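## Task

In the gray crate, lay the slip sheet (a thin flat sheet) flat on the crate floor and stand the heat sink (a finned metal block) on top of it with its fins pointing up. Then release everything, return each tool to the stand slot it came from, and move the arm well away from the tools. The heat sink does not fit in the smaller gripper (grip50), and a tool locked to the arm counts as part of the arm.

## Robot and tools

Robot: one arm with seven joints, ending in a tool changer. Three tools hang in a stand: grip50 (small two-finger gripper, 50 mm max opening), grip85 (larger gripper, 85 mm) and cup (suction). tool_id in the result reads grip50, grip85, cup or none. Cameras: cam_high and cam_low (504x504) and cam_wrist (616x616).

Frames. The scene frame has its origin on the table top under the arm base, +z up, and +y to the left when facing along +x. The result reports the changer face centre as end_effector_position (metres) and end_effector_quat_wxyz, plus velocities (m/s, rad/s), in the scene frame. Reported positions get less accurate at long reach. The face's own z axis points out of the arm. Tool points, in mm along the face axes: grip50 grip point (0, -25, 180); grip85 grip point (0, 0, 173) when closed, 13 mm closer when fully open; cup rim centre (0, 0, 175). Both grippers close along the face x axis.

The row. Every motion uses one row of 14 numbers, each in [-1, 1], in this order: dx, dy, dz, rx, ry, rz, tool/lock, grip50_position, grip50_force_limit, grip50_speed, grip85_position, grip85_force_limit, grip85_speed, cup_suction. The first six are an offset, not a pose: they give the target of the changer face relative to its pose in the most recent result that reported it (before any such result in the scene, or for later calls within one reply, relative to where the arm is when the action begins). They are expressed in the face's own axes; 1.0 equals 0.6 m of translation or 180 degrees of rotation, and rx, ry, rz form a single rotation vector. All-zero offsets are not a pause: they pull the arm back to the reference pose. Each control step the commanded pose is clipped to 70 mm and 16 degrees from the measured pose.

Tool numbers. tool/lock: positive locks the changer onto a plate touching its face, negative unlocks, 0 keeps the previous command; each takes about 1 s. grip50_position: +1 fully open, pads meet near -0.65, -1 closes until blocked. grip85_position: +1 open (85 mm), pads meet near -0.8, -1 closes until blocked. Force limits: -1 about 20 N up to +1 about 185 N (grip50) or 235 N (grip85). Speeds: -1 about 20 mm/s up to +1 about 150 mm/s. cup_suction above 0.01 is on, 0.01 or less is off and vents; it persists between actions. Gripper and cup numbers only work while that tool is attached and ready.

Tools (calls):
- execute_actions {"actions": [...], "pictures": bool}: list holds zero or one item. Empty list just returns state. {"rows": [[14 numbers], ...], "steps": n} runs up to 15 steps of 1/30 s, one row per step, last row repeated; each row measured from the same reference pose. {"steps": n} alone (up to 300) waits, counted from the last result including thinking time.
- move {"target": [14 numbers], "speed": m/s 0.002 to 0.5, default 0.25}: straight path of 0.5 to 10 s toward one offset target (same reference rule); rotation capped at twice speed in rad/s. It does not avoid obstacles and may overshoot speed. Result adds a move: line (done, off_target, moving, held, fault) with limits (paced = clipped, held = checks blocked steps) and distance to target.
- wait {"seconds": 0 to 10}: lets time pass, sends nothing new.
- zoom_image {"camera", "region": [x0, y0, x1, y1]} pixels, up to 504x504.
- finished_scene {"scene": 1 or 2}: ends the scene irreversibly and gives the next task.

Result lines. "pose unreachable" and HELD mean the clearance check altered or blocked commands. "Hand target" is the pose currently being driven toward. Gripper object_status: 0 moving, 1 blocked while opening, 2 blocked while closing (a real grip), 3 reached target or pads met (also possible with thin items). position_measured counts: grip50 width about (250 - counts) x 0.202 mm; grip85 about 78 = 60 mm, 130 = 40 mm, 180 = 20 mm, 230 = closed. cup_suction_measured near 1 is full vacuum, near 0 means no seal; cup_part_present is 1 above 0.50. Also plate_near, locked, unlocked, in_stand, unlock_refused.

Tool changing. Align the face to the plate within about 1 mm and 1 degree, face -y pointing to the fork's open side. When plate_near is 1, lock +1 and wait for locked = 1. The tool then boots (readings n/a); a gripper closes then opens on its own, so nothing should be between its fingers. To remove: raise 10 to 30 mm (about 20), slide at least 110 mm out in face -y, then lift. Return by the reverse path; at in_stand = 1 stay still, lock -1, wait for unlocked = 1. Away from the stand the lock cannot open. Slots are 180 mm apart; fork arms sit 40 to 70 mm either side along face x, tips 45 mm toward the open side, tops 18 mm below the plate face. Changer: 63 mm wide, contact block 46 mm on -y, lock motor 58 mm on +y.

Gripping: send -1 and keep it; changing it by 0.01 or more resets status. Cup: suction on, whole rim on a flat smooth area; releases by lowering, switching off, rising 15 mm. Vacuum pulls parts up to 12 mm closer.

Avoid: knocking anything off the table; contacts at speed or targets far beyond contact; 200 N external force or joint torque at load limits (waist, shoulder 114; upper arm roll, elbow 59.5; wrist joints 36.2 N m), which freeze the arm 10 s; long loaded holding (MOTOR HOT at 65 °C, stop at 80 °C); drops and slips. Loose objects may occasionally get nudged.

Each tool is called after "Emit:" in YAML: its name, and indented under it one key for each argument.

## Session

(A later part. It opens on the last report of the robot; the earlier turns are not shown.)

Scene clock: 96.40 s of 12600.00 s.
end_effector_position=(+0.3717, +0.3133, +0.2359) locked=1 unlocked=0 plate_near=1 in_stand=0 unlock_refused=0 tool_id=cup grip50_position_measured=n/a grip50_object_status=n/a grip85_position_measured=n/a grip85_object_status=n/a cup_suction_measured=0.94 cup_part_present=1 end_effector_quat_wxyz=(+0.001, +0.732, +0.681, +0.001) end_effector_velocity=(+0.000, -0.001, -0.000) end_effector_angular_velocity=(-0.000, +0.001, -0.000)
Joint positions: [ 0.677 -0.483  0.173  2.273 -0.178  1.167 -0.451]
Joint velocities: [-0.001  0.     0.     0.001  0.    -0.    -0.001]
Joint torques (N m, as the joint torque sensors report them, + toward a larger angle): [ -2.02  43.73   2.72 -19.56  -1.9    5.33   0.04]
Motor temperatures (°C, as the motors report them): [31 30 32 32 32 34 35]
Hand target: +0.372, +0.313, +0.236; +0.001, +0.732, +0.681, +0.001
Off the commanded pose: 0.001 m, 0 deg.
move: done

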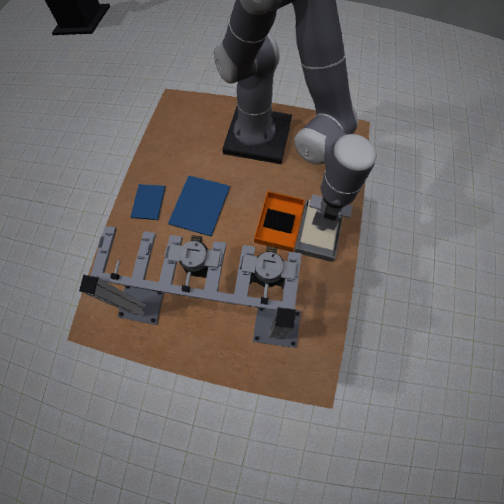

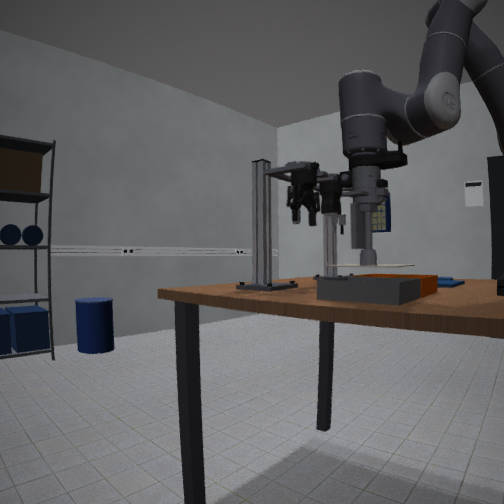

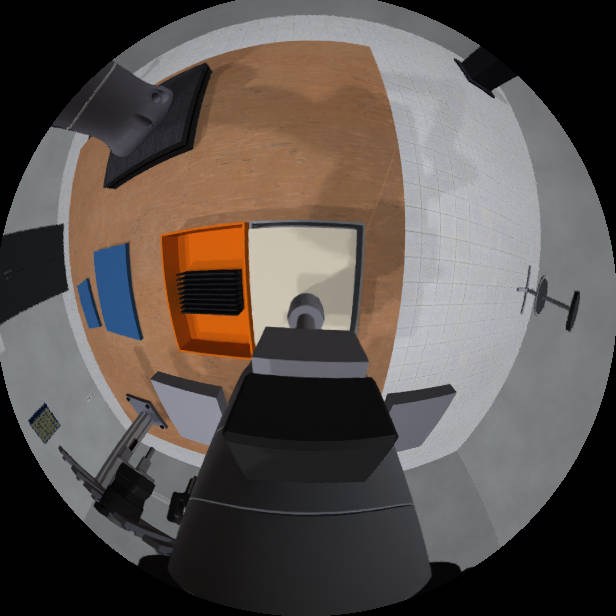

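Emit:
move:
  target: [0.008,0.004,0.035,0,0,0,0,1,0,0,1,0,0,1]
  speed: 0.04

Emit:
move:
  target: [0,0,0.068,0,0,0,0,1,0,0,1,0,0,1]
  speed: 0.025

Scene clock: 97.80 s of 12600.00 s.
end_effector_position=(+0.3744, +0.3178, +0.2147) locked=1 unlocked=0 plate_near=1 in_stand=0 unlock_refused=0 tool_id=cup grip50_position_measured=n/a grip50_object_status=n/a grip85_position_measured=n/a grip85_object_status=n/a cup_suction_measured=0.94 cup_part_present=1 end_effector_quat_wxyz=(+0.001, +0.732, +0.681, +0.001) end_effector_velocity=(-0.000, +0.000, +0.000) end_effector_angular_velocity=(-0.000, -0.000, +0.000)
Joint positions: [ 0.695 -0.543  0.151  2.263 -0.195  1.219 -0.437]
Joint velocities: [ 0.  0.  0.  0. -0. -0.  0.]
Joint torques (N m, as the joint torque sensors report them, + toward a larger angle): [ -0.29  45.66   2.13 -18.28  -1.7    5.33   0.21]
Motor temperatures (°C, as the motors report them): [31 30 32 32 32 34 35]
Hand target: +0.375, +0.318, +0.215; +0.001, +0.732, +0.681, +0.001
Off the commanded pose: 0.000 m, 0 deg.
move: done

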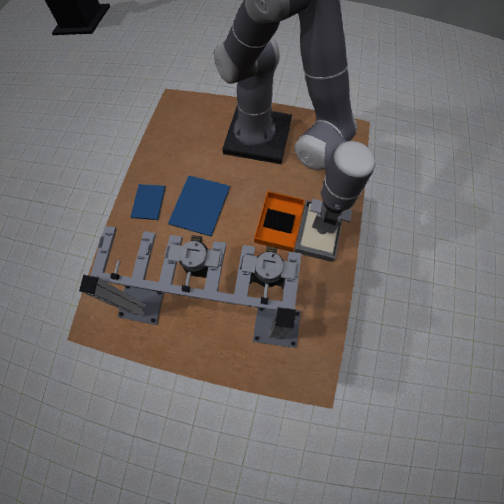

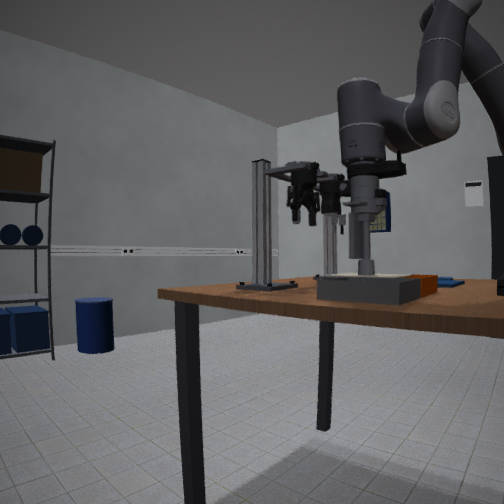

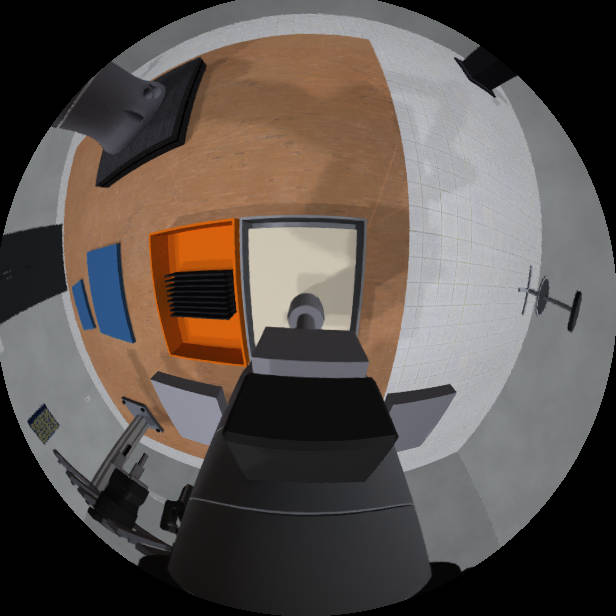

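Scene clock: 99.67 s of 12600.00 s.
end_effector_position=(+0.3744, +0.3177, +0.1737) locked=1 unlocked=0 plate_near=1 in_stand=0 unlock_refused=0 tool_id=cup grip50_position_measured=n/a grip50_object_status=n/a grip85_position_measured=n/a grip85_object_status=n/a cup_suction_measured=0.94 cup_part_present=1 end_effector_quat_wxyz=(+0.001, +0.732, +0.681, +0.000) end_effector_velocity=(-0.000, +0.000, +0.000) end_effector_angular_velocity=(+0.000, -0.000, +0.001)
Joint positions: [ 0.731 -0.652  0.104  2.261 -0.218  1.328 -0.42 ]
Joint velocities: [ 0.  0. -0. -0. -0. -0. -0.]
Joint torques (N m, as the joint torque sensors report them, + toward a larger angle): [  0.34  46.17   2.3  -15.62  -1.53   4.95   0.13]
Motor temperatures (°C, as the motors report them): [31 30 32 32 32 34 35]
Hand target: +0.375, +0.318, +0.174; +0.001, +0.732, +0.681, +0.001
Off the commanded pose: 0.000 m, 0 deg.
move: done

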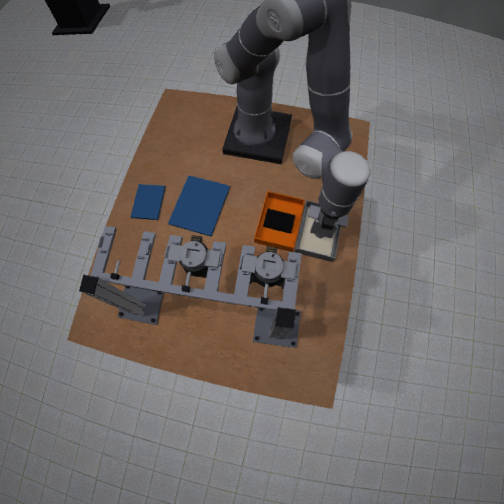

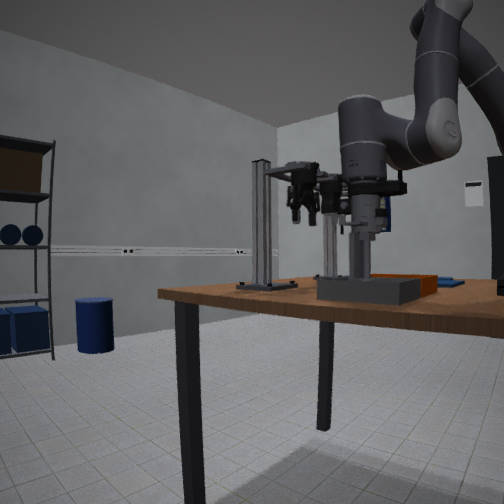

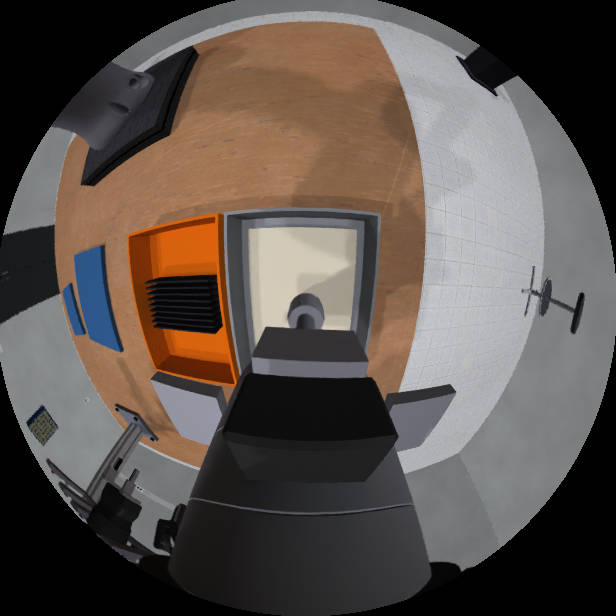

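Emit:
move:
  target: [0,0,0.005,0,0,0,0,1,0,0,1,0,0,1]
  speed: 0.01

Emit:
move:
  target: [0,0,0,0,0,0,0,1,0,0,1,0,0,0]

Emit:
move:
  target: [0,0,-0.13,0,0,0,0,1,0,0,1,0,0,0]
  speed: 0.08

Emit:
move:
  target: [-0.834,0.27,-0.22,0,0,-0.04,0,1,0,0,1,0,0,0]

Scene clock: 101.93 s of 12600.00 s.
end_effector_position=(+0.3744, +0.3176, +0.1707) locked=1 unlocked=0 plate_near=1 in_stand=0 unlock_refused=0 tool_id=cup grip50_position_measured=n/a grip50_object_status=n/a grip85_position_measured=n/a grip85_object_status=n/a cup_suction_measured=0.94 cup_part_present=1 end_effector_quat_wxyz=(+0.001, +0.732, +0.681, +0.000) end_effector_velocity=(+0.000, +0.000, +0.000) end_effector_angular_velocity=(+0.000, -0.000, -0.001)
Joint positions: [ 0.734 -0.66   0.101  2.26  -0.218  1.336 -0.419]
Joint velocities: [-0.     0.    -0.    -0.     0.     0.     0.001]
Joint torques (N m, as the joint torque sensors report them, + toward a larger angle): [  0.64  45.31   1.57 -15.52  -1.28   5.52   0.29]
Motor temperatures (°C, as the motors report them): [31 30 32 32 32 35 35]
Hand target: +0.374, +0.318, +0.171; +0.001, +0.732, +0.681, +0.000
Off the commanded pose: 0.000 m, 0 deg.
move: done

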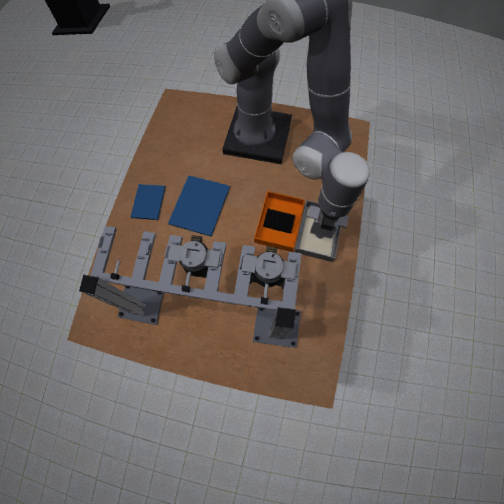

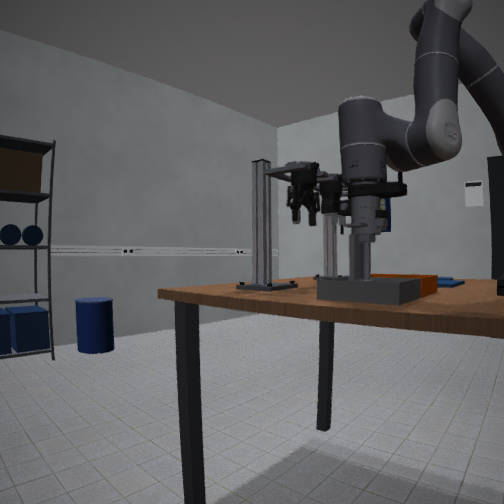

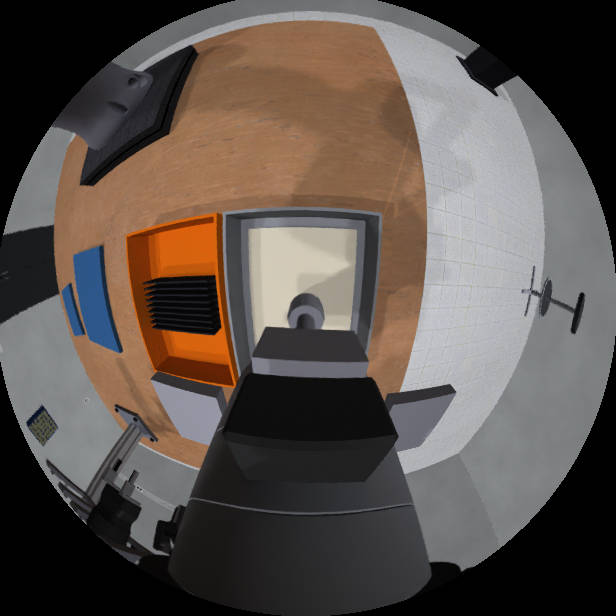

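Scene clock: 102.43 s of 12600.00 s.
end_effector_position=(+0.3746, +0.3179, +0.1711) locked=1 unlocked=0 plate_near=1 in_stand=0 unlock_refused=0 tool_id=cup grip50_position_measured=n/a grip50_object_status=n/a grip85_position_measured=n/a grip85_object_status=n/a cup_suction_measured=0.00 cup_part_present=0 end_effector_quat_wxyz=(+0.001, +0.732, +0.681, +0.001) end_effector_velocity=(+0.000, +0.000, +0.000) end_effector_angular_velocity=(+0.000, -0.000, +0.000)
Joint positions: [ 0.734 -0.659  0.101  2.26  -0.218  1.336 -0.419]
Joint velocities: [ 0.  0.  0. -0.  0.  0. -0.]
Joint torques (N m, as the joint torque sensors report them, + toward a larger angle): [ -0.35  41.24   2.93 -13.57  -1.25   4.8   -0.04]
Motor temperatures (°C, as the motors report them): [31 30 32 32 32 35 35]
Hand target: +0.374, +0.318, +0.171; +0.001, +0.732, +0.681, +0.000
Off the commanded pose: 0.001 m, 0 deg.
move: done

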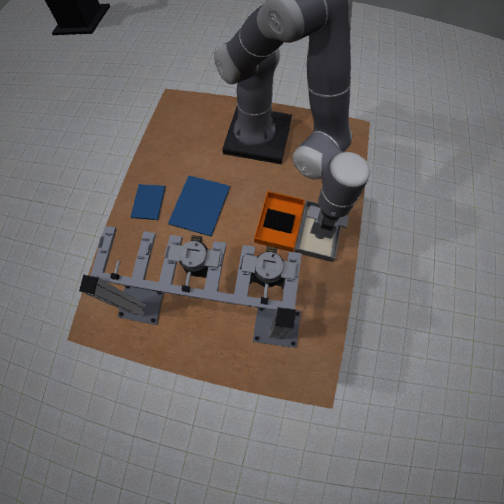

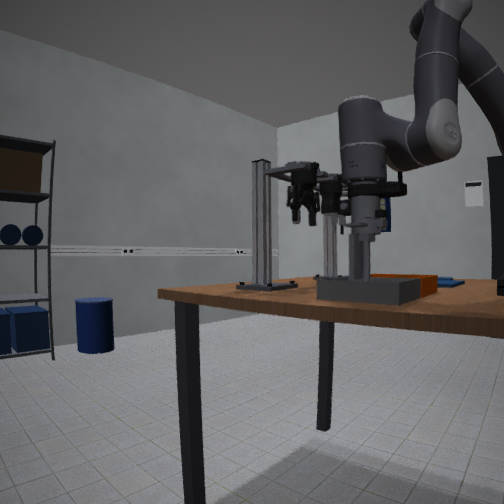

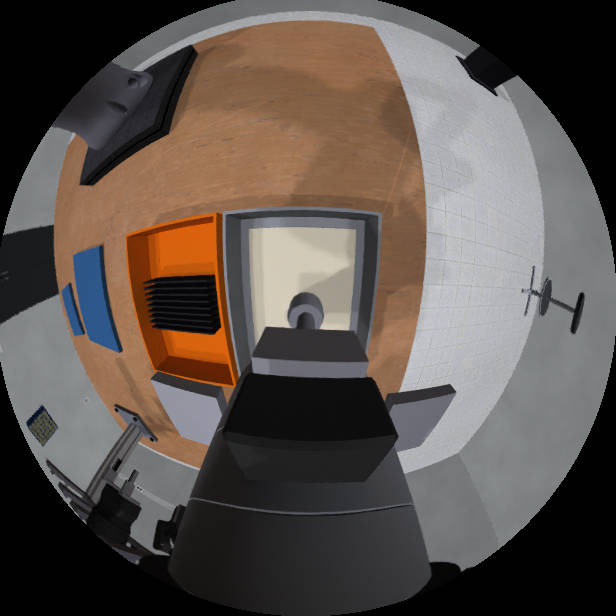

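Scene clock: 103.70 s of 12600.00 s.
end_effector_position=(+0.3745, +0.3180, +0.2495) locked=1 unlocked=0 plate_near=1 in_stand=0 unlock_refused=0 tool_id=cup grip50_position_measured=n/a grip50_object_status=n/a grip85_position_measured=n/a grip85_object_status=n/a cup_suction_measured=0.00 cup_part_present=0 end_effector_quat_wxyz=(+0.001, +0.732, +0.681, +0.001) end_effector_velocity=(+0.000, -0.000, -0.000) end_effector_angular_velocity=(+0.000, +0.000, -0.001)
Joint positions: [ 0.671 -0.456  0.186  2.252 -0.163  1.122 -0.46 ]
Joint velocities: [-0.001 -0.001  0.    -0.     0.001 -0.    -0.001]
Joint torques (N m, as the joint torque sensors report them, + toward a larger angle): [ -0.49  42.35   3.61 -20.59  -2.01   5.36  -0.2 ]
Motor temperatures (°C, as the motors report them): [31 30 32 32 32 35 35]
Hand target: +0.374, +0.318, +0.249; +0.001, +0.732, +0.681, +0.001
Off the commanded pose: 0.000 m, 0 deg.
move: done

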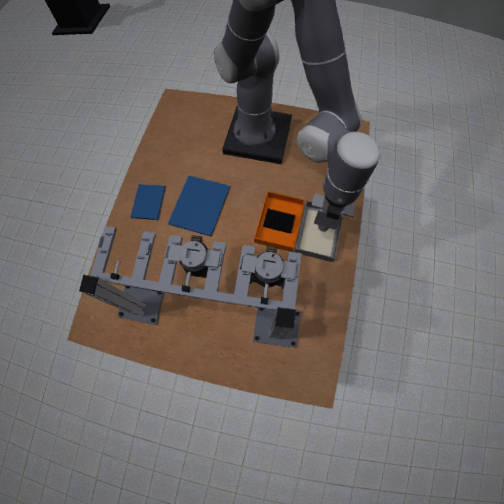

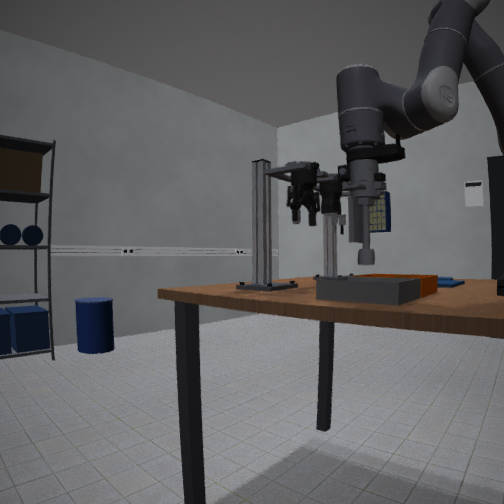

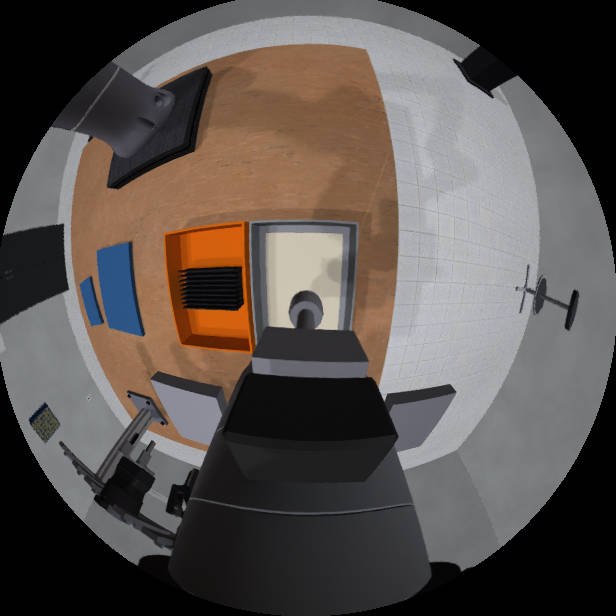

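Scene clock: 106.30 s of 12600.00 s.
end_effector_position=(+0.5000, -0.1939, +0.3823) locked=1 unlocked=0 plate_near=1 in_stand=0 unlock_refused=0 tool_id=cup grip50_position_measured=n/a grip50_object_status=n/a grip85_position_measured=n/a grip85_object_status=n/a cup_suction_measured=0.00 cup_part_present=0 end_effector_quat_wxyz=(+0.001, +0.688, +0.726, +0.001) end_effector_velocity=(-0.000, -0.000, -0.000) end_effector_angular_velocity=(-0.000, +0.000, -0.001)
Joint positions: [-0.099 -0.239 -0.119  2.047  0.038  0.702 -1.811]
Joint velocities: [-0.    -0.     0.     0.    -0.001  0.     0.001]
Joint torques (N m, as the joint torque sensors report them, + toward a larger angle): [  1.12  42.66   0.39 -28.9   -3.85   5.38   0.47]
Motor temperatures (°C, as the motors report them): [31 30 32 32 32 35 35]
Hand target: +0.500, -0.194, +0.382; +0.001, +0.688, +0.726, +0.001
Off the commanded pose: 0.001 m, 0 deg.
move: done

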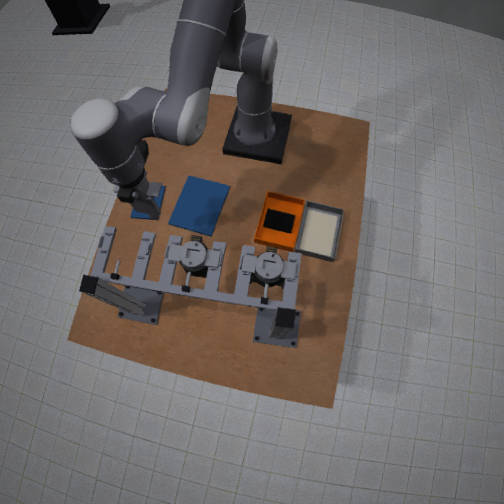

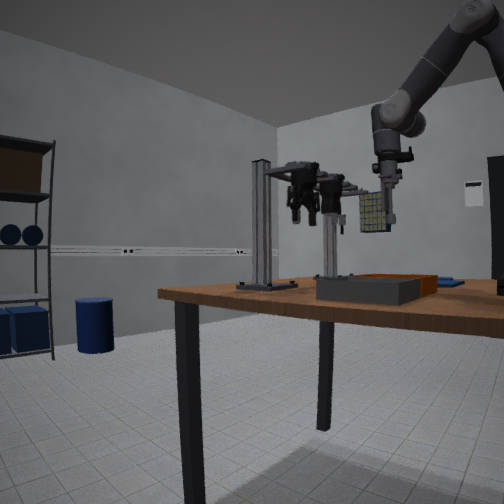

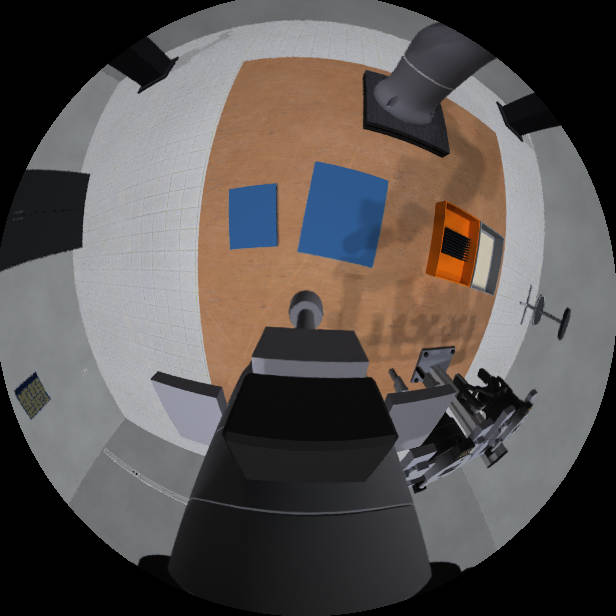

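Emit:
move:
  target: [0.0012,0.2518,0.001,0,0,0,0,1,0,0,1,0,0,0]
  speed: 0.1

Emit:
move:
  target: [0,0,0.0355,0,0,0,0,1,0,0,1,0,0,0]
  speed: 0.015

Emit:
move:
  target: [0,0,0,0,0,0,-1,1,0,0,1,0,0,0]

Emit:
execute_actions:
  actions:
    - {"steps":20}
  pictures: false

Emit:
move:
  target: [0,0,-0.04,0,0,0,0,1,0,0,1,0,0,0]
  speed: 0.05

Scene clock: 109.67 s of 12600.00 s.
end_effector_position=(+0.6507, -0.1851, +0.3819) locked=1 unlocked=0 plate_near=1 in_stand=0 unlock_refused=0 tool_id=cup grip50_position_measured=n/a grip50_object_status=n/a grip85_position_measured=n/a grip85_object_status=n/a cup_suction_measured=0.00 cup_part_present=0 end_effector_quat_wxyz=(+0.001, +0.688, +0.726, +0.001) end_effector_velocity=(-0.000, +0.000, +0.000) end_effector_angular_velocity=(-0.000, -0.000, +0.000)
Joint positions: [-0.069 -0.553 -0.119  1.571  0.075  0.538 -1.782]
Joint velocities: [ 0.     0.001 -0.     0.    -0.    -0.     0.   ]
Joint torques (N m, as the joint torque sensors report them, + toward a larger angle): [ -0.28  58.72  -1.59 -31.8   -3.69   5.28   0.18]
Motor temperatures (°C, as the motors report them): [31 30 32 32 32 35 35]
Hand target: +0.651, -0.185, +0.382; +0.001, +0.688, +0.726, +0.001
Off the commanded pose: 0.000 m, 0 deg.
move: done

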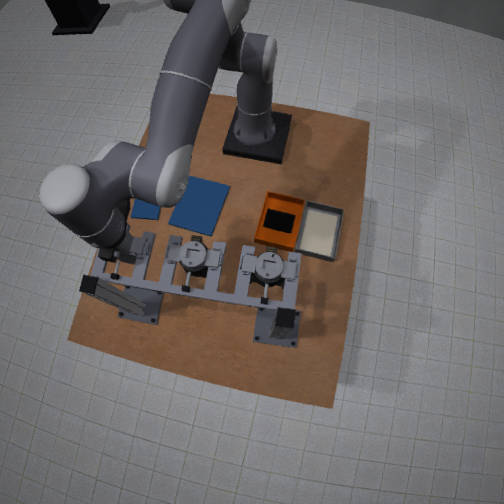

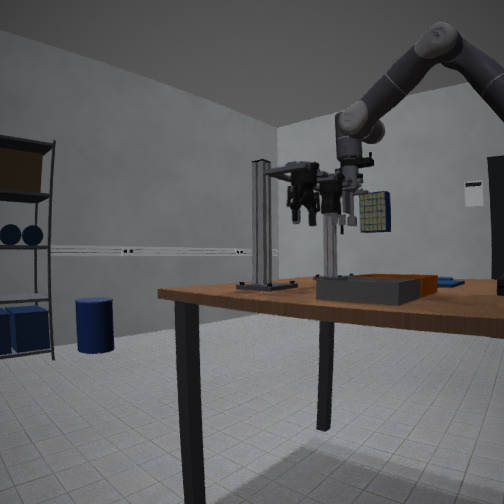

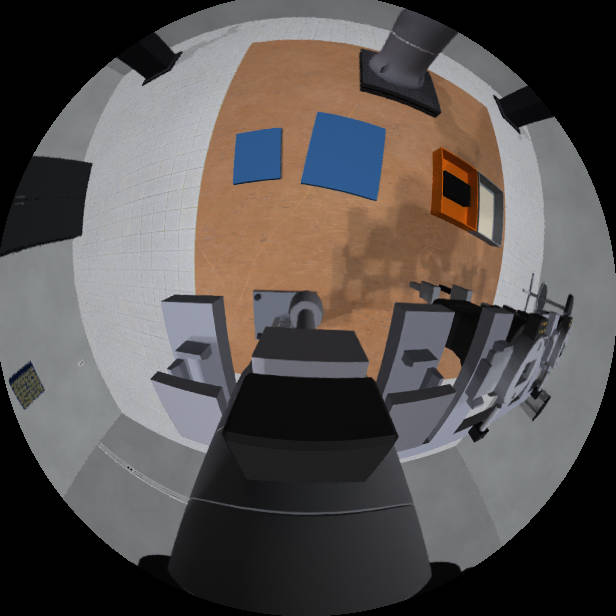

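Scene clock: 111.30 s of 12600.00 s.
end_effector_position=(+0.6511, -0.1850, +0.3615) locked=1 unlocked=0 plate_near=1 in_stand=1 unlock_refused=0 tool_id=cup grip50_position_measured=n/a grip50_object_status=n/a grip85_position_measured=n/a grip85_object_status=n/a cup_suction_measured=0.00 cup_part_present=0 end_effector_quat_wxyz=(+0.002, +0.688, +0.726, +0.001) end_effector_velocity=(-0.000, -0.000, -0.000) end_effector_angular_velocity=(+0.000, +0.000, -0.000)
Joint positions: [-0.069 -0.579 -0.118  1.588  0.079  0.582 -1.784]
Joint velocities: [-0. -0. -0.  0.  0.  0. -0.]
Joint torques (N m, as the joint torque sensors report them, + toward a larger angle): [ -1.8   52.88  -1.76 -28.5   -3.99   4.84  -0.31]
Motor temperatures (°C, as the motors report them): [31 30 32 32 32 35 35]
Hand target: +0.651, -0.185, +0.361; +0.001, +0.688, +0.726, +0.001
Off the commanded pose: 0.001 m, 0 deg.
move: done

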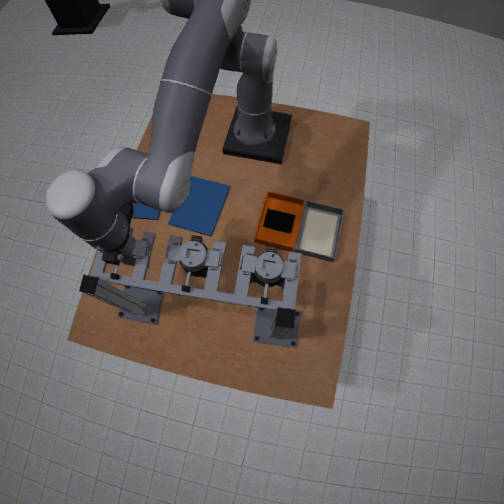

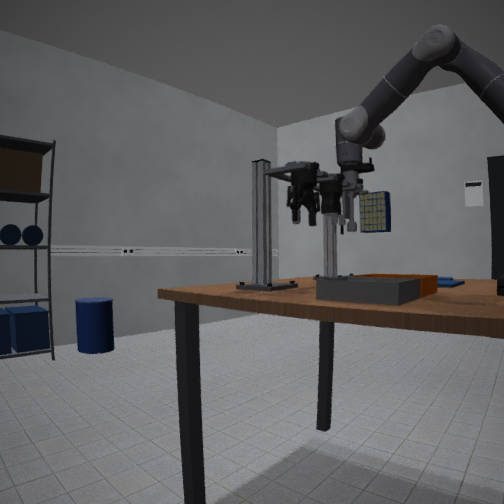

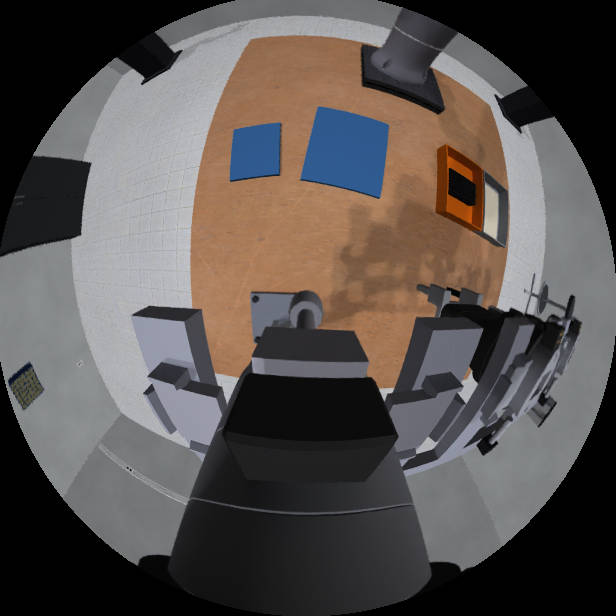

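Scene clock: 111.80 s of 12600.00 s.
end_effector_position=(+0.6511, -0.1849, +0.3615) locked=0 unlocked=0 plate_near=1 in_stand=1 unlock_refused=0 tool_id=none grip50_position_measured=n/a grip50_object_status=n/a grip85_position_measured=n/a grip85_object_status=n/a cup_suction_measured=n/a cup_part_present=n/a end_effector_quat_wxyz=(+0.002, +0.688, +0.726, +0.002) end_effector_velocity=(-0.000, -0.000, +0.000) end_effector_angular_velocity=(-0.000, +0.000, +0.000)
Joint positions: [-0.069 -0.579 -0.118  1.588  0.079  0.582 -1.784]
Joint velocities: [-0. -0.  0. -0. -0.  0. -0.]
Joint torques (N m, as the joint torque sensors report them, + toward a larger angle): [ -0.68  53.11  -1.89 -28.29  -3.58   4.41   0.23]
Motor temperatures (°C, as the motors report them): [31 30 32 32 32 35 35]
Hand target: +0.651, -0.185, +0.361; +0.002, +0.688, +0.726, +0.001
Off the commanded pose: 0.000 m, 0 deg.
move: done

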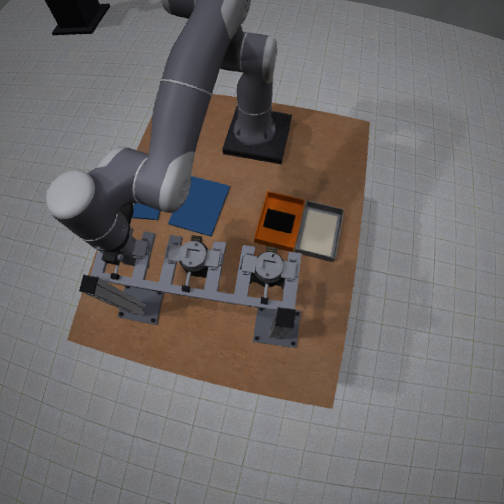

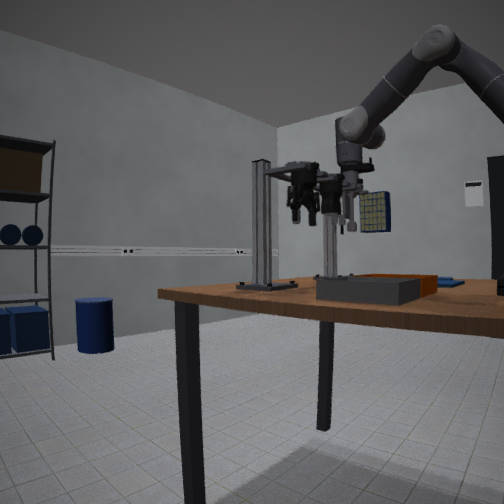

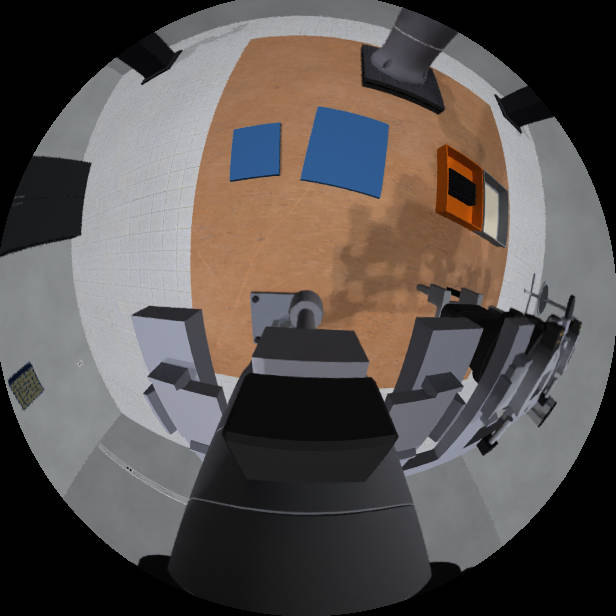

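Scene clock: 112.47 s of 12600.00 s.
end_effector_position=(+0.6511, -0.1849, +0.3615) locked=0 unlocked=1 plate_near=1 in_stand=1 unlock_refused=0 tool_id=none grip50_position_measured=n/a grip50_object_status=n/a grip85_position_measured=n/a grip85_object_status=n/a cup_suction_measured=n/a cup_part_present=n/a end_effector_quat_wxyz=(+0.002, +0.688, +0.726, +0.002) end_effector_velocity=(-0.000, -0.000, -0.000) end_effector_angular_velocity=(+0.000, +0.000, -0.000)
Joint positions: [-0.069 -0.579 -0.118  1.588  0.079  0.582 -1.784]
Joint velocities: [-0. -0.  0.  0.  0.  0. -0.]
Joint torques (N m, as the joint torque sensors report them, + toward a larger angle): [ -0.27  52.56  -1.6  -28.18  -3.62   4.56  -0.03]
Motor temperatures (°C, as the motors report them): [31 30 32 32 32 35 35]
Hand target: +0.651, -0.185, +0.361; +0.002, +0.688, +0.726, +0.001
Off the commanded pose: 0.000 m, 0 deg.
Steps of this call (steps 1 to 20: nothing new was sent). Readings (end_effector_position | what the end effector reports):
1: (+0.6511, -0.1849, +0.3615) | locked=0 unlocked=0 plate_near=1 in_stand=1 unlock_refused=0 tool_id=none grip50_position_measured=n/a grip50_object_status=n/a grip85_position_measured=n/a grip85_object_status=n/a cup_suction_measured=n/a cup_part_present=n/a
2: (+0.6511, -0.1849, +0.3615) | locked=0 unlocked=0 plate_near=1 in_stand=1 unlock_refused=0 tool_id=none grip50_position_measured=n/a grip50_object_status=n/a grip85_position_measured=n/a grip85_object_status=n/a cup_suction_measured=n/a cup_part_present=n/a
4: (+0.6511, -0.1849, +0.3615) | locked=0 unlocked=0 plate_near=1 in_stand=1 unlock_refused=0 tool_id=none grip50_position_measured=n/a grip50_object_status=n/a grip85_position_measured=n/a grip85_object_status=n/a cup_suction_measured=n/a cup_part_present=n/a
8: (+0.6511, -0.1849, +0.3615) | locked=0 unlocked=0 plate_near=1 in_stand=1 unlock_refused=0 tool_id=none grip50_position_measured=n/a grip50_object_status=n/a grip85_position_measured=n/a grip85_object_status=n/a cup_suction_measured=n/a cup_part_present=n/a
20: the state above

Scene clock: 113.17 s of 12600.00 s.
end_effector_position=(+0.6510, -0.1848, +0.3857) locked=0 unlocked=1 plate_near=0 in_stand=0 unlock_refused=0 tool_id=none grip50_position_measured=n/a grip50_object_status=n/a grip85_position_measured=n/a grip85_object_status=n/a cup_suction_measured=n/a cup_part_present=n/a end_effector_quat_wxyz=(+0.002, +0.688, +0.726, +0.002) end_effector_velocity=(-0.000, -0.000, -0.000) end_effector_angular_velocity=(-0.001, +0.000, +0.000)
Joint positions: [-0.069 -0.548 -0.119  1.568  0.074  0.532 -1.781]
Joint velocities: [ 0.    -0.     0.     0.    -0.001 -0.     0.   ]
Joint torques (N m, as the joint torque sensors report them, + toward a larger angle): [ -0.34  52.46  -2.61 -28.47  -3.75   4.69   0.38]
Motor temperatures (°C, as the motors report them): [31 30 32 32 32 35 35]
Hand target: +0.651, -0.185, +0.386; +0.002, +0.688, +0.726, +0.001
Off the commanded pose: 0.000 m, 0 deg.
move: done

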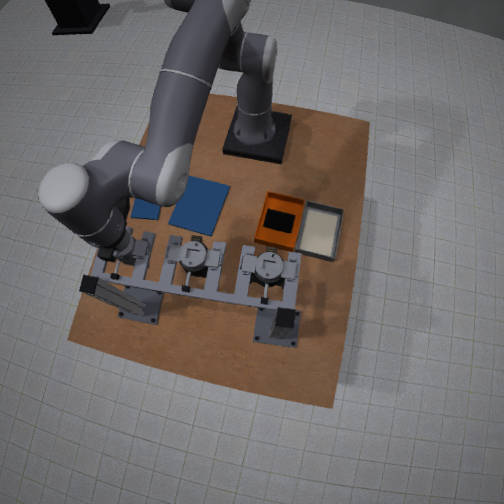

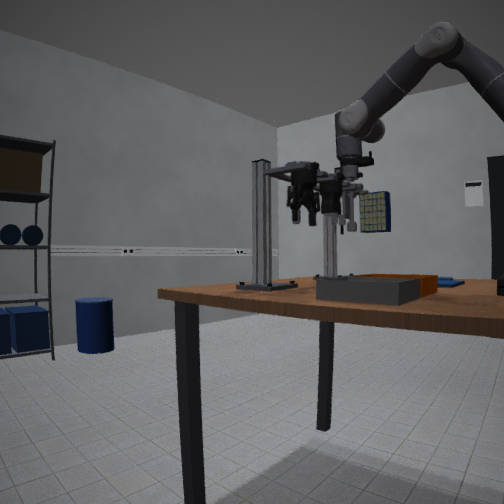

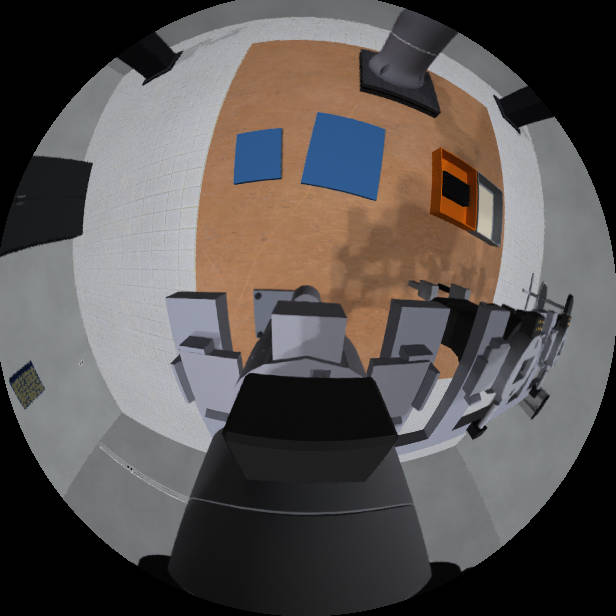

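Emit:
move:
  target: [0.6003,-0.0085,0,0.0012,0,0,0,1,0,0,1,0,0,0]
  speed: 0.2

Emit:
move:
  target: [0,0,0.03,0,0,0,0,1,0,0,1,0,0,0]
  speed: 0.015

Scene clock: 116.30 s of 12600.00 s.
end_effector_position=(+0.6262, +0.1751, +0.3853) locked=0 unlocked=1 plate_near=0 in_stand=0 unlock_refused=0 tool_id=none grip50_position_measured=n/a grip50_object_status=n/a grip85_position_measured=n/a grip85_object_status=n/a cup_suction_measured=n/a cup_part_present=n/a end_effector_quat_wxyz=(+0.001, +0.688, +0.726, +0.000) end_effector_velocity=(-0.000, +0.000, -0.000) end_effector_angular_velocity=(+0.000, +0.000, +0.001)
Joint positions: [ 0.381 -0.493  0.009  1.659  0.004  0.571 -1.185]
Joint velocities: [ 0.     0.     0.     0.     0.    -0.    -0.001]
Joint torques (N m, as the joint torque sensors report them, + toward a larger angle): [ -1.18  51.46   0.34 -27.99  -3.41   4.16  -0.45]
Motor temperatures (°C, as the motors report them): [31 30 32 32 32 35 35]
Hand target: +0.626, +0.175, +0.385; +0.001, +0.688, +0.726, +0.000
Off the commanded pose: 0.001 m, 0 deg.
move: done

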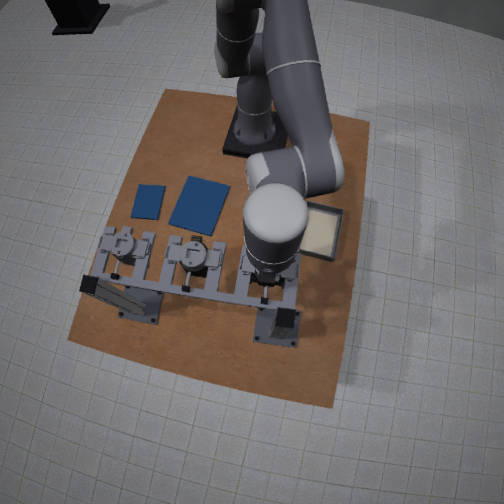

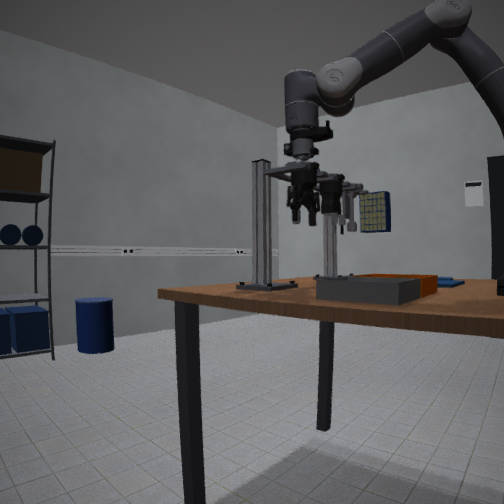

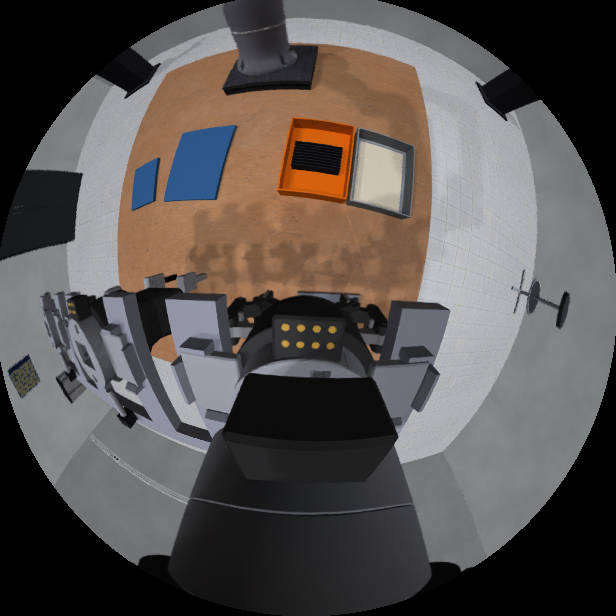

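Scene clock: 117.73 s of 12600.00 s.
end_effector_position=(+0.6263, +0.1750, +0.3672) locked=0 unlocked=1 plate_near=0 in_stand=0 unlock_refused=0 tool_id=none grip50_position_measured=n/a grip50_object_status=n/a grip85_position_measured=n/a grip85_object_status=n/a cup_suction_measured=n/a cup_part_present=n/a end_effector_quat_wxyz=(+0.001, +0.688, +0.726, +0.000) end_effector_velocity=(+0.000, -0.000, +0.000) end_effector_angular_velocity=(-0.000, -0.000, -0.001)
Joint positions: [ 0.381 -0.517  0.009  1.676  0.004  0.611 -1.185]
Joint velocities: [-0.  0. -0.  0. -0. -0.  0.]
Joint torques (N m, as the joint torque sensors report them, + toward a larger angle): [  0.18  51.32   1.37 -28.05  -3.65   4.8    0.07]
Motor temperatures (°C, as the motors report them): [31 30 32 32 32 35 35]
Hand target: +0.626, +0.175, +0.367; +0.001, +0.688, +0.726, +0.000
Off the commanded pose: 0.000 m, 0 deg.
move: done

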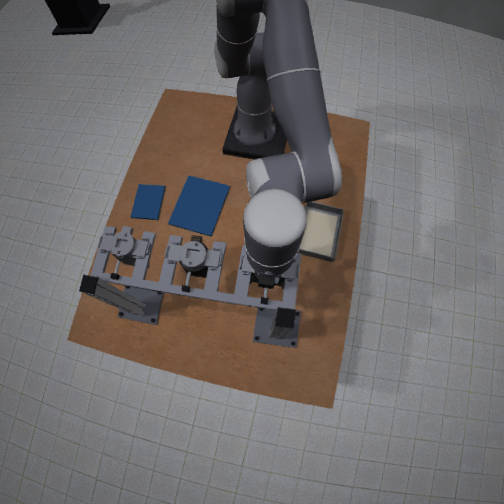

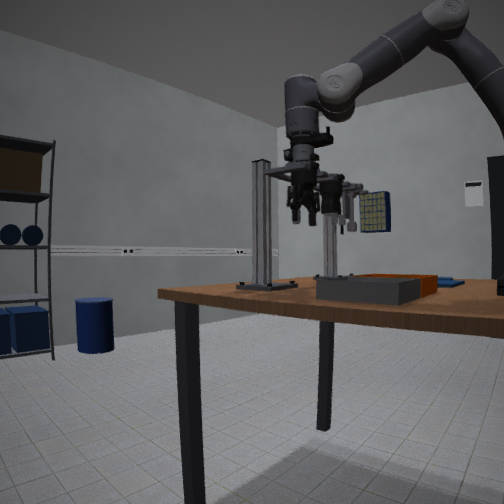

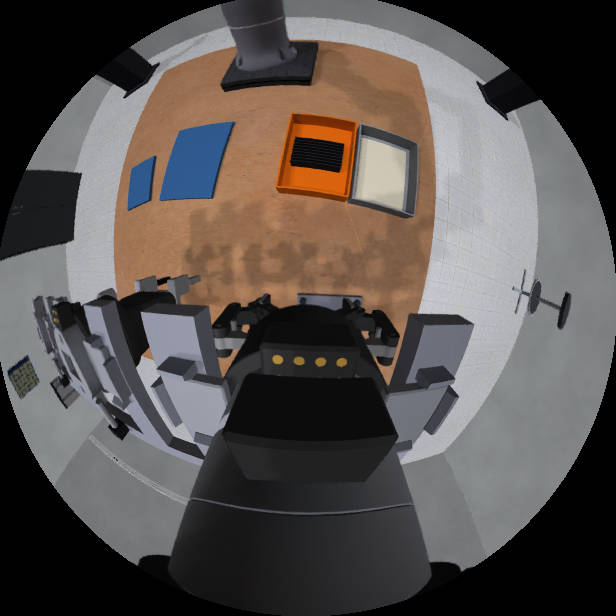

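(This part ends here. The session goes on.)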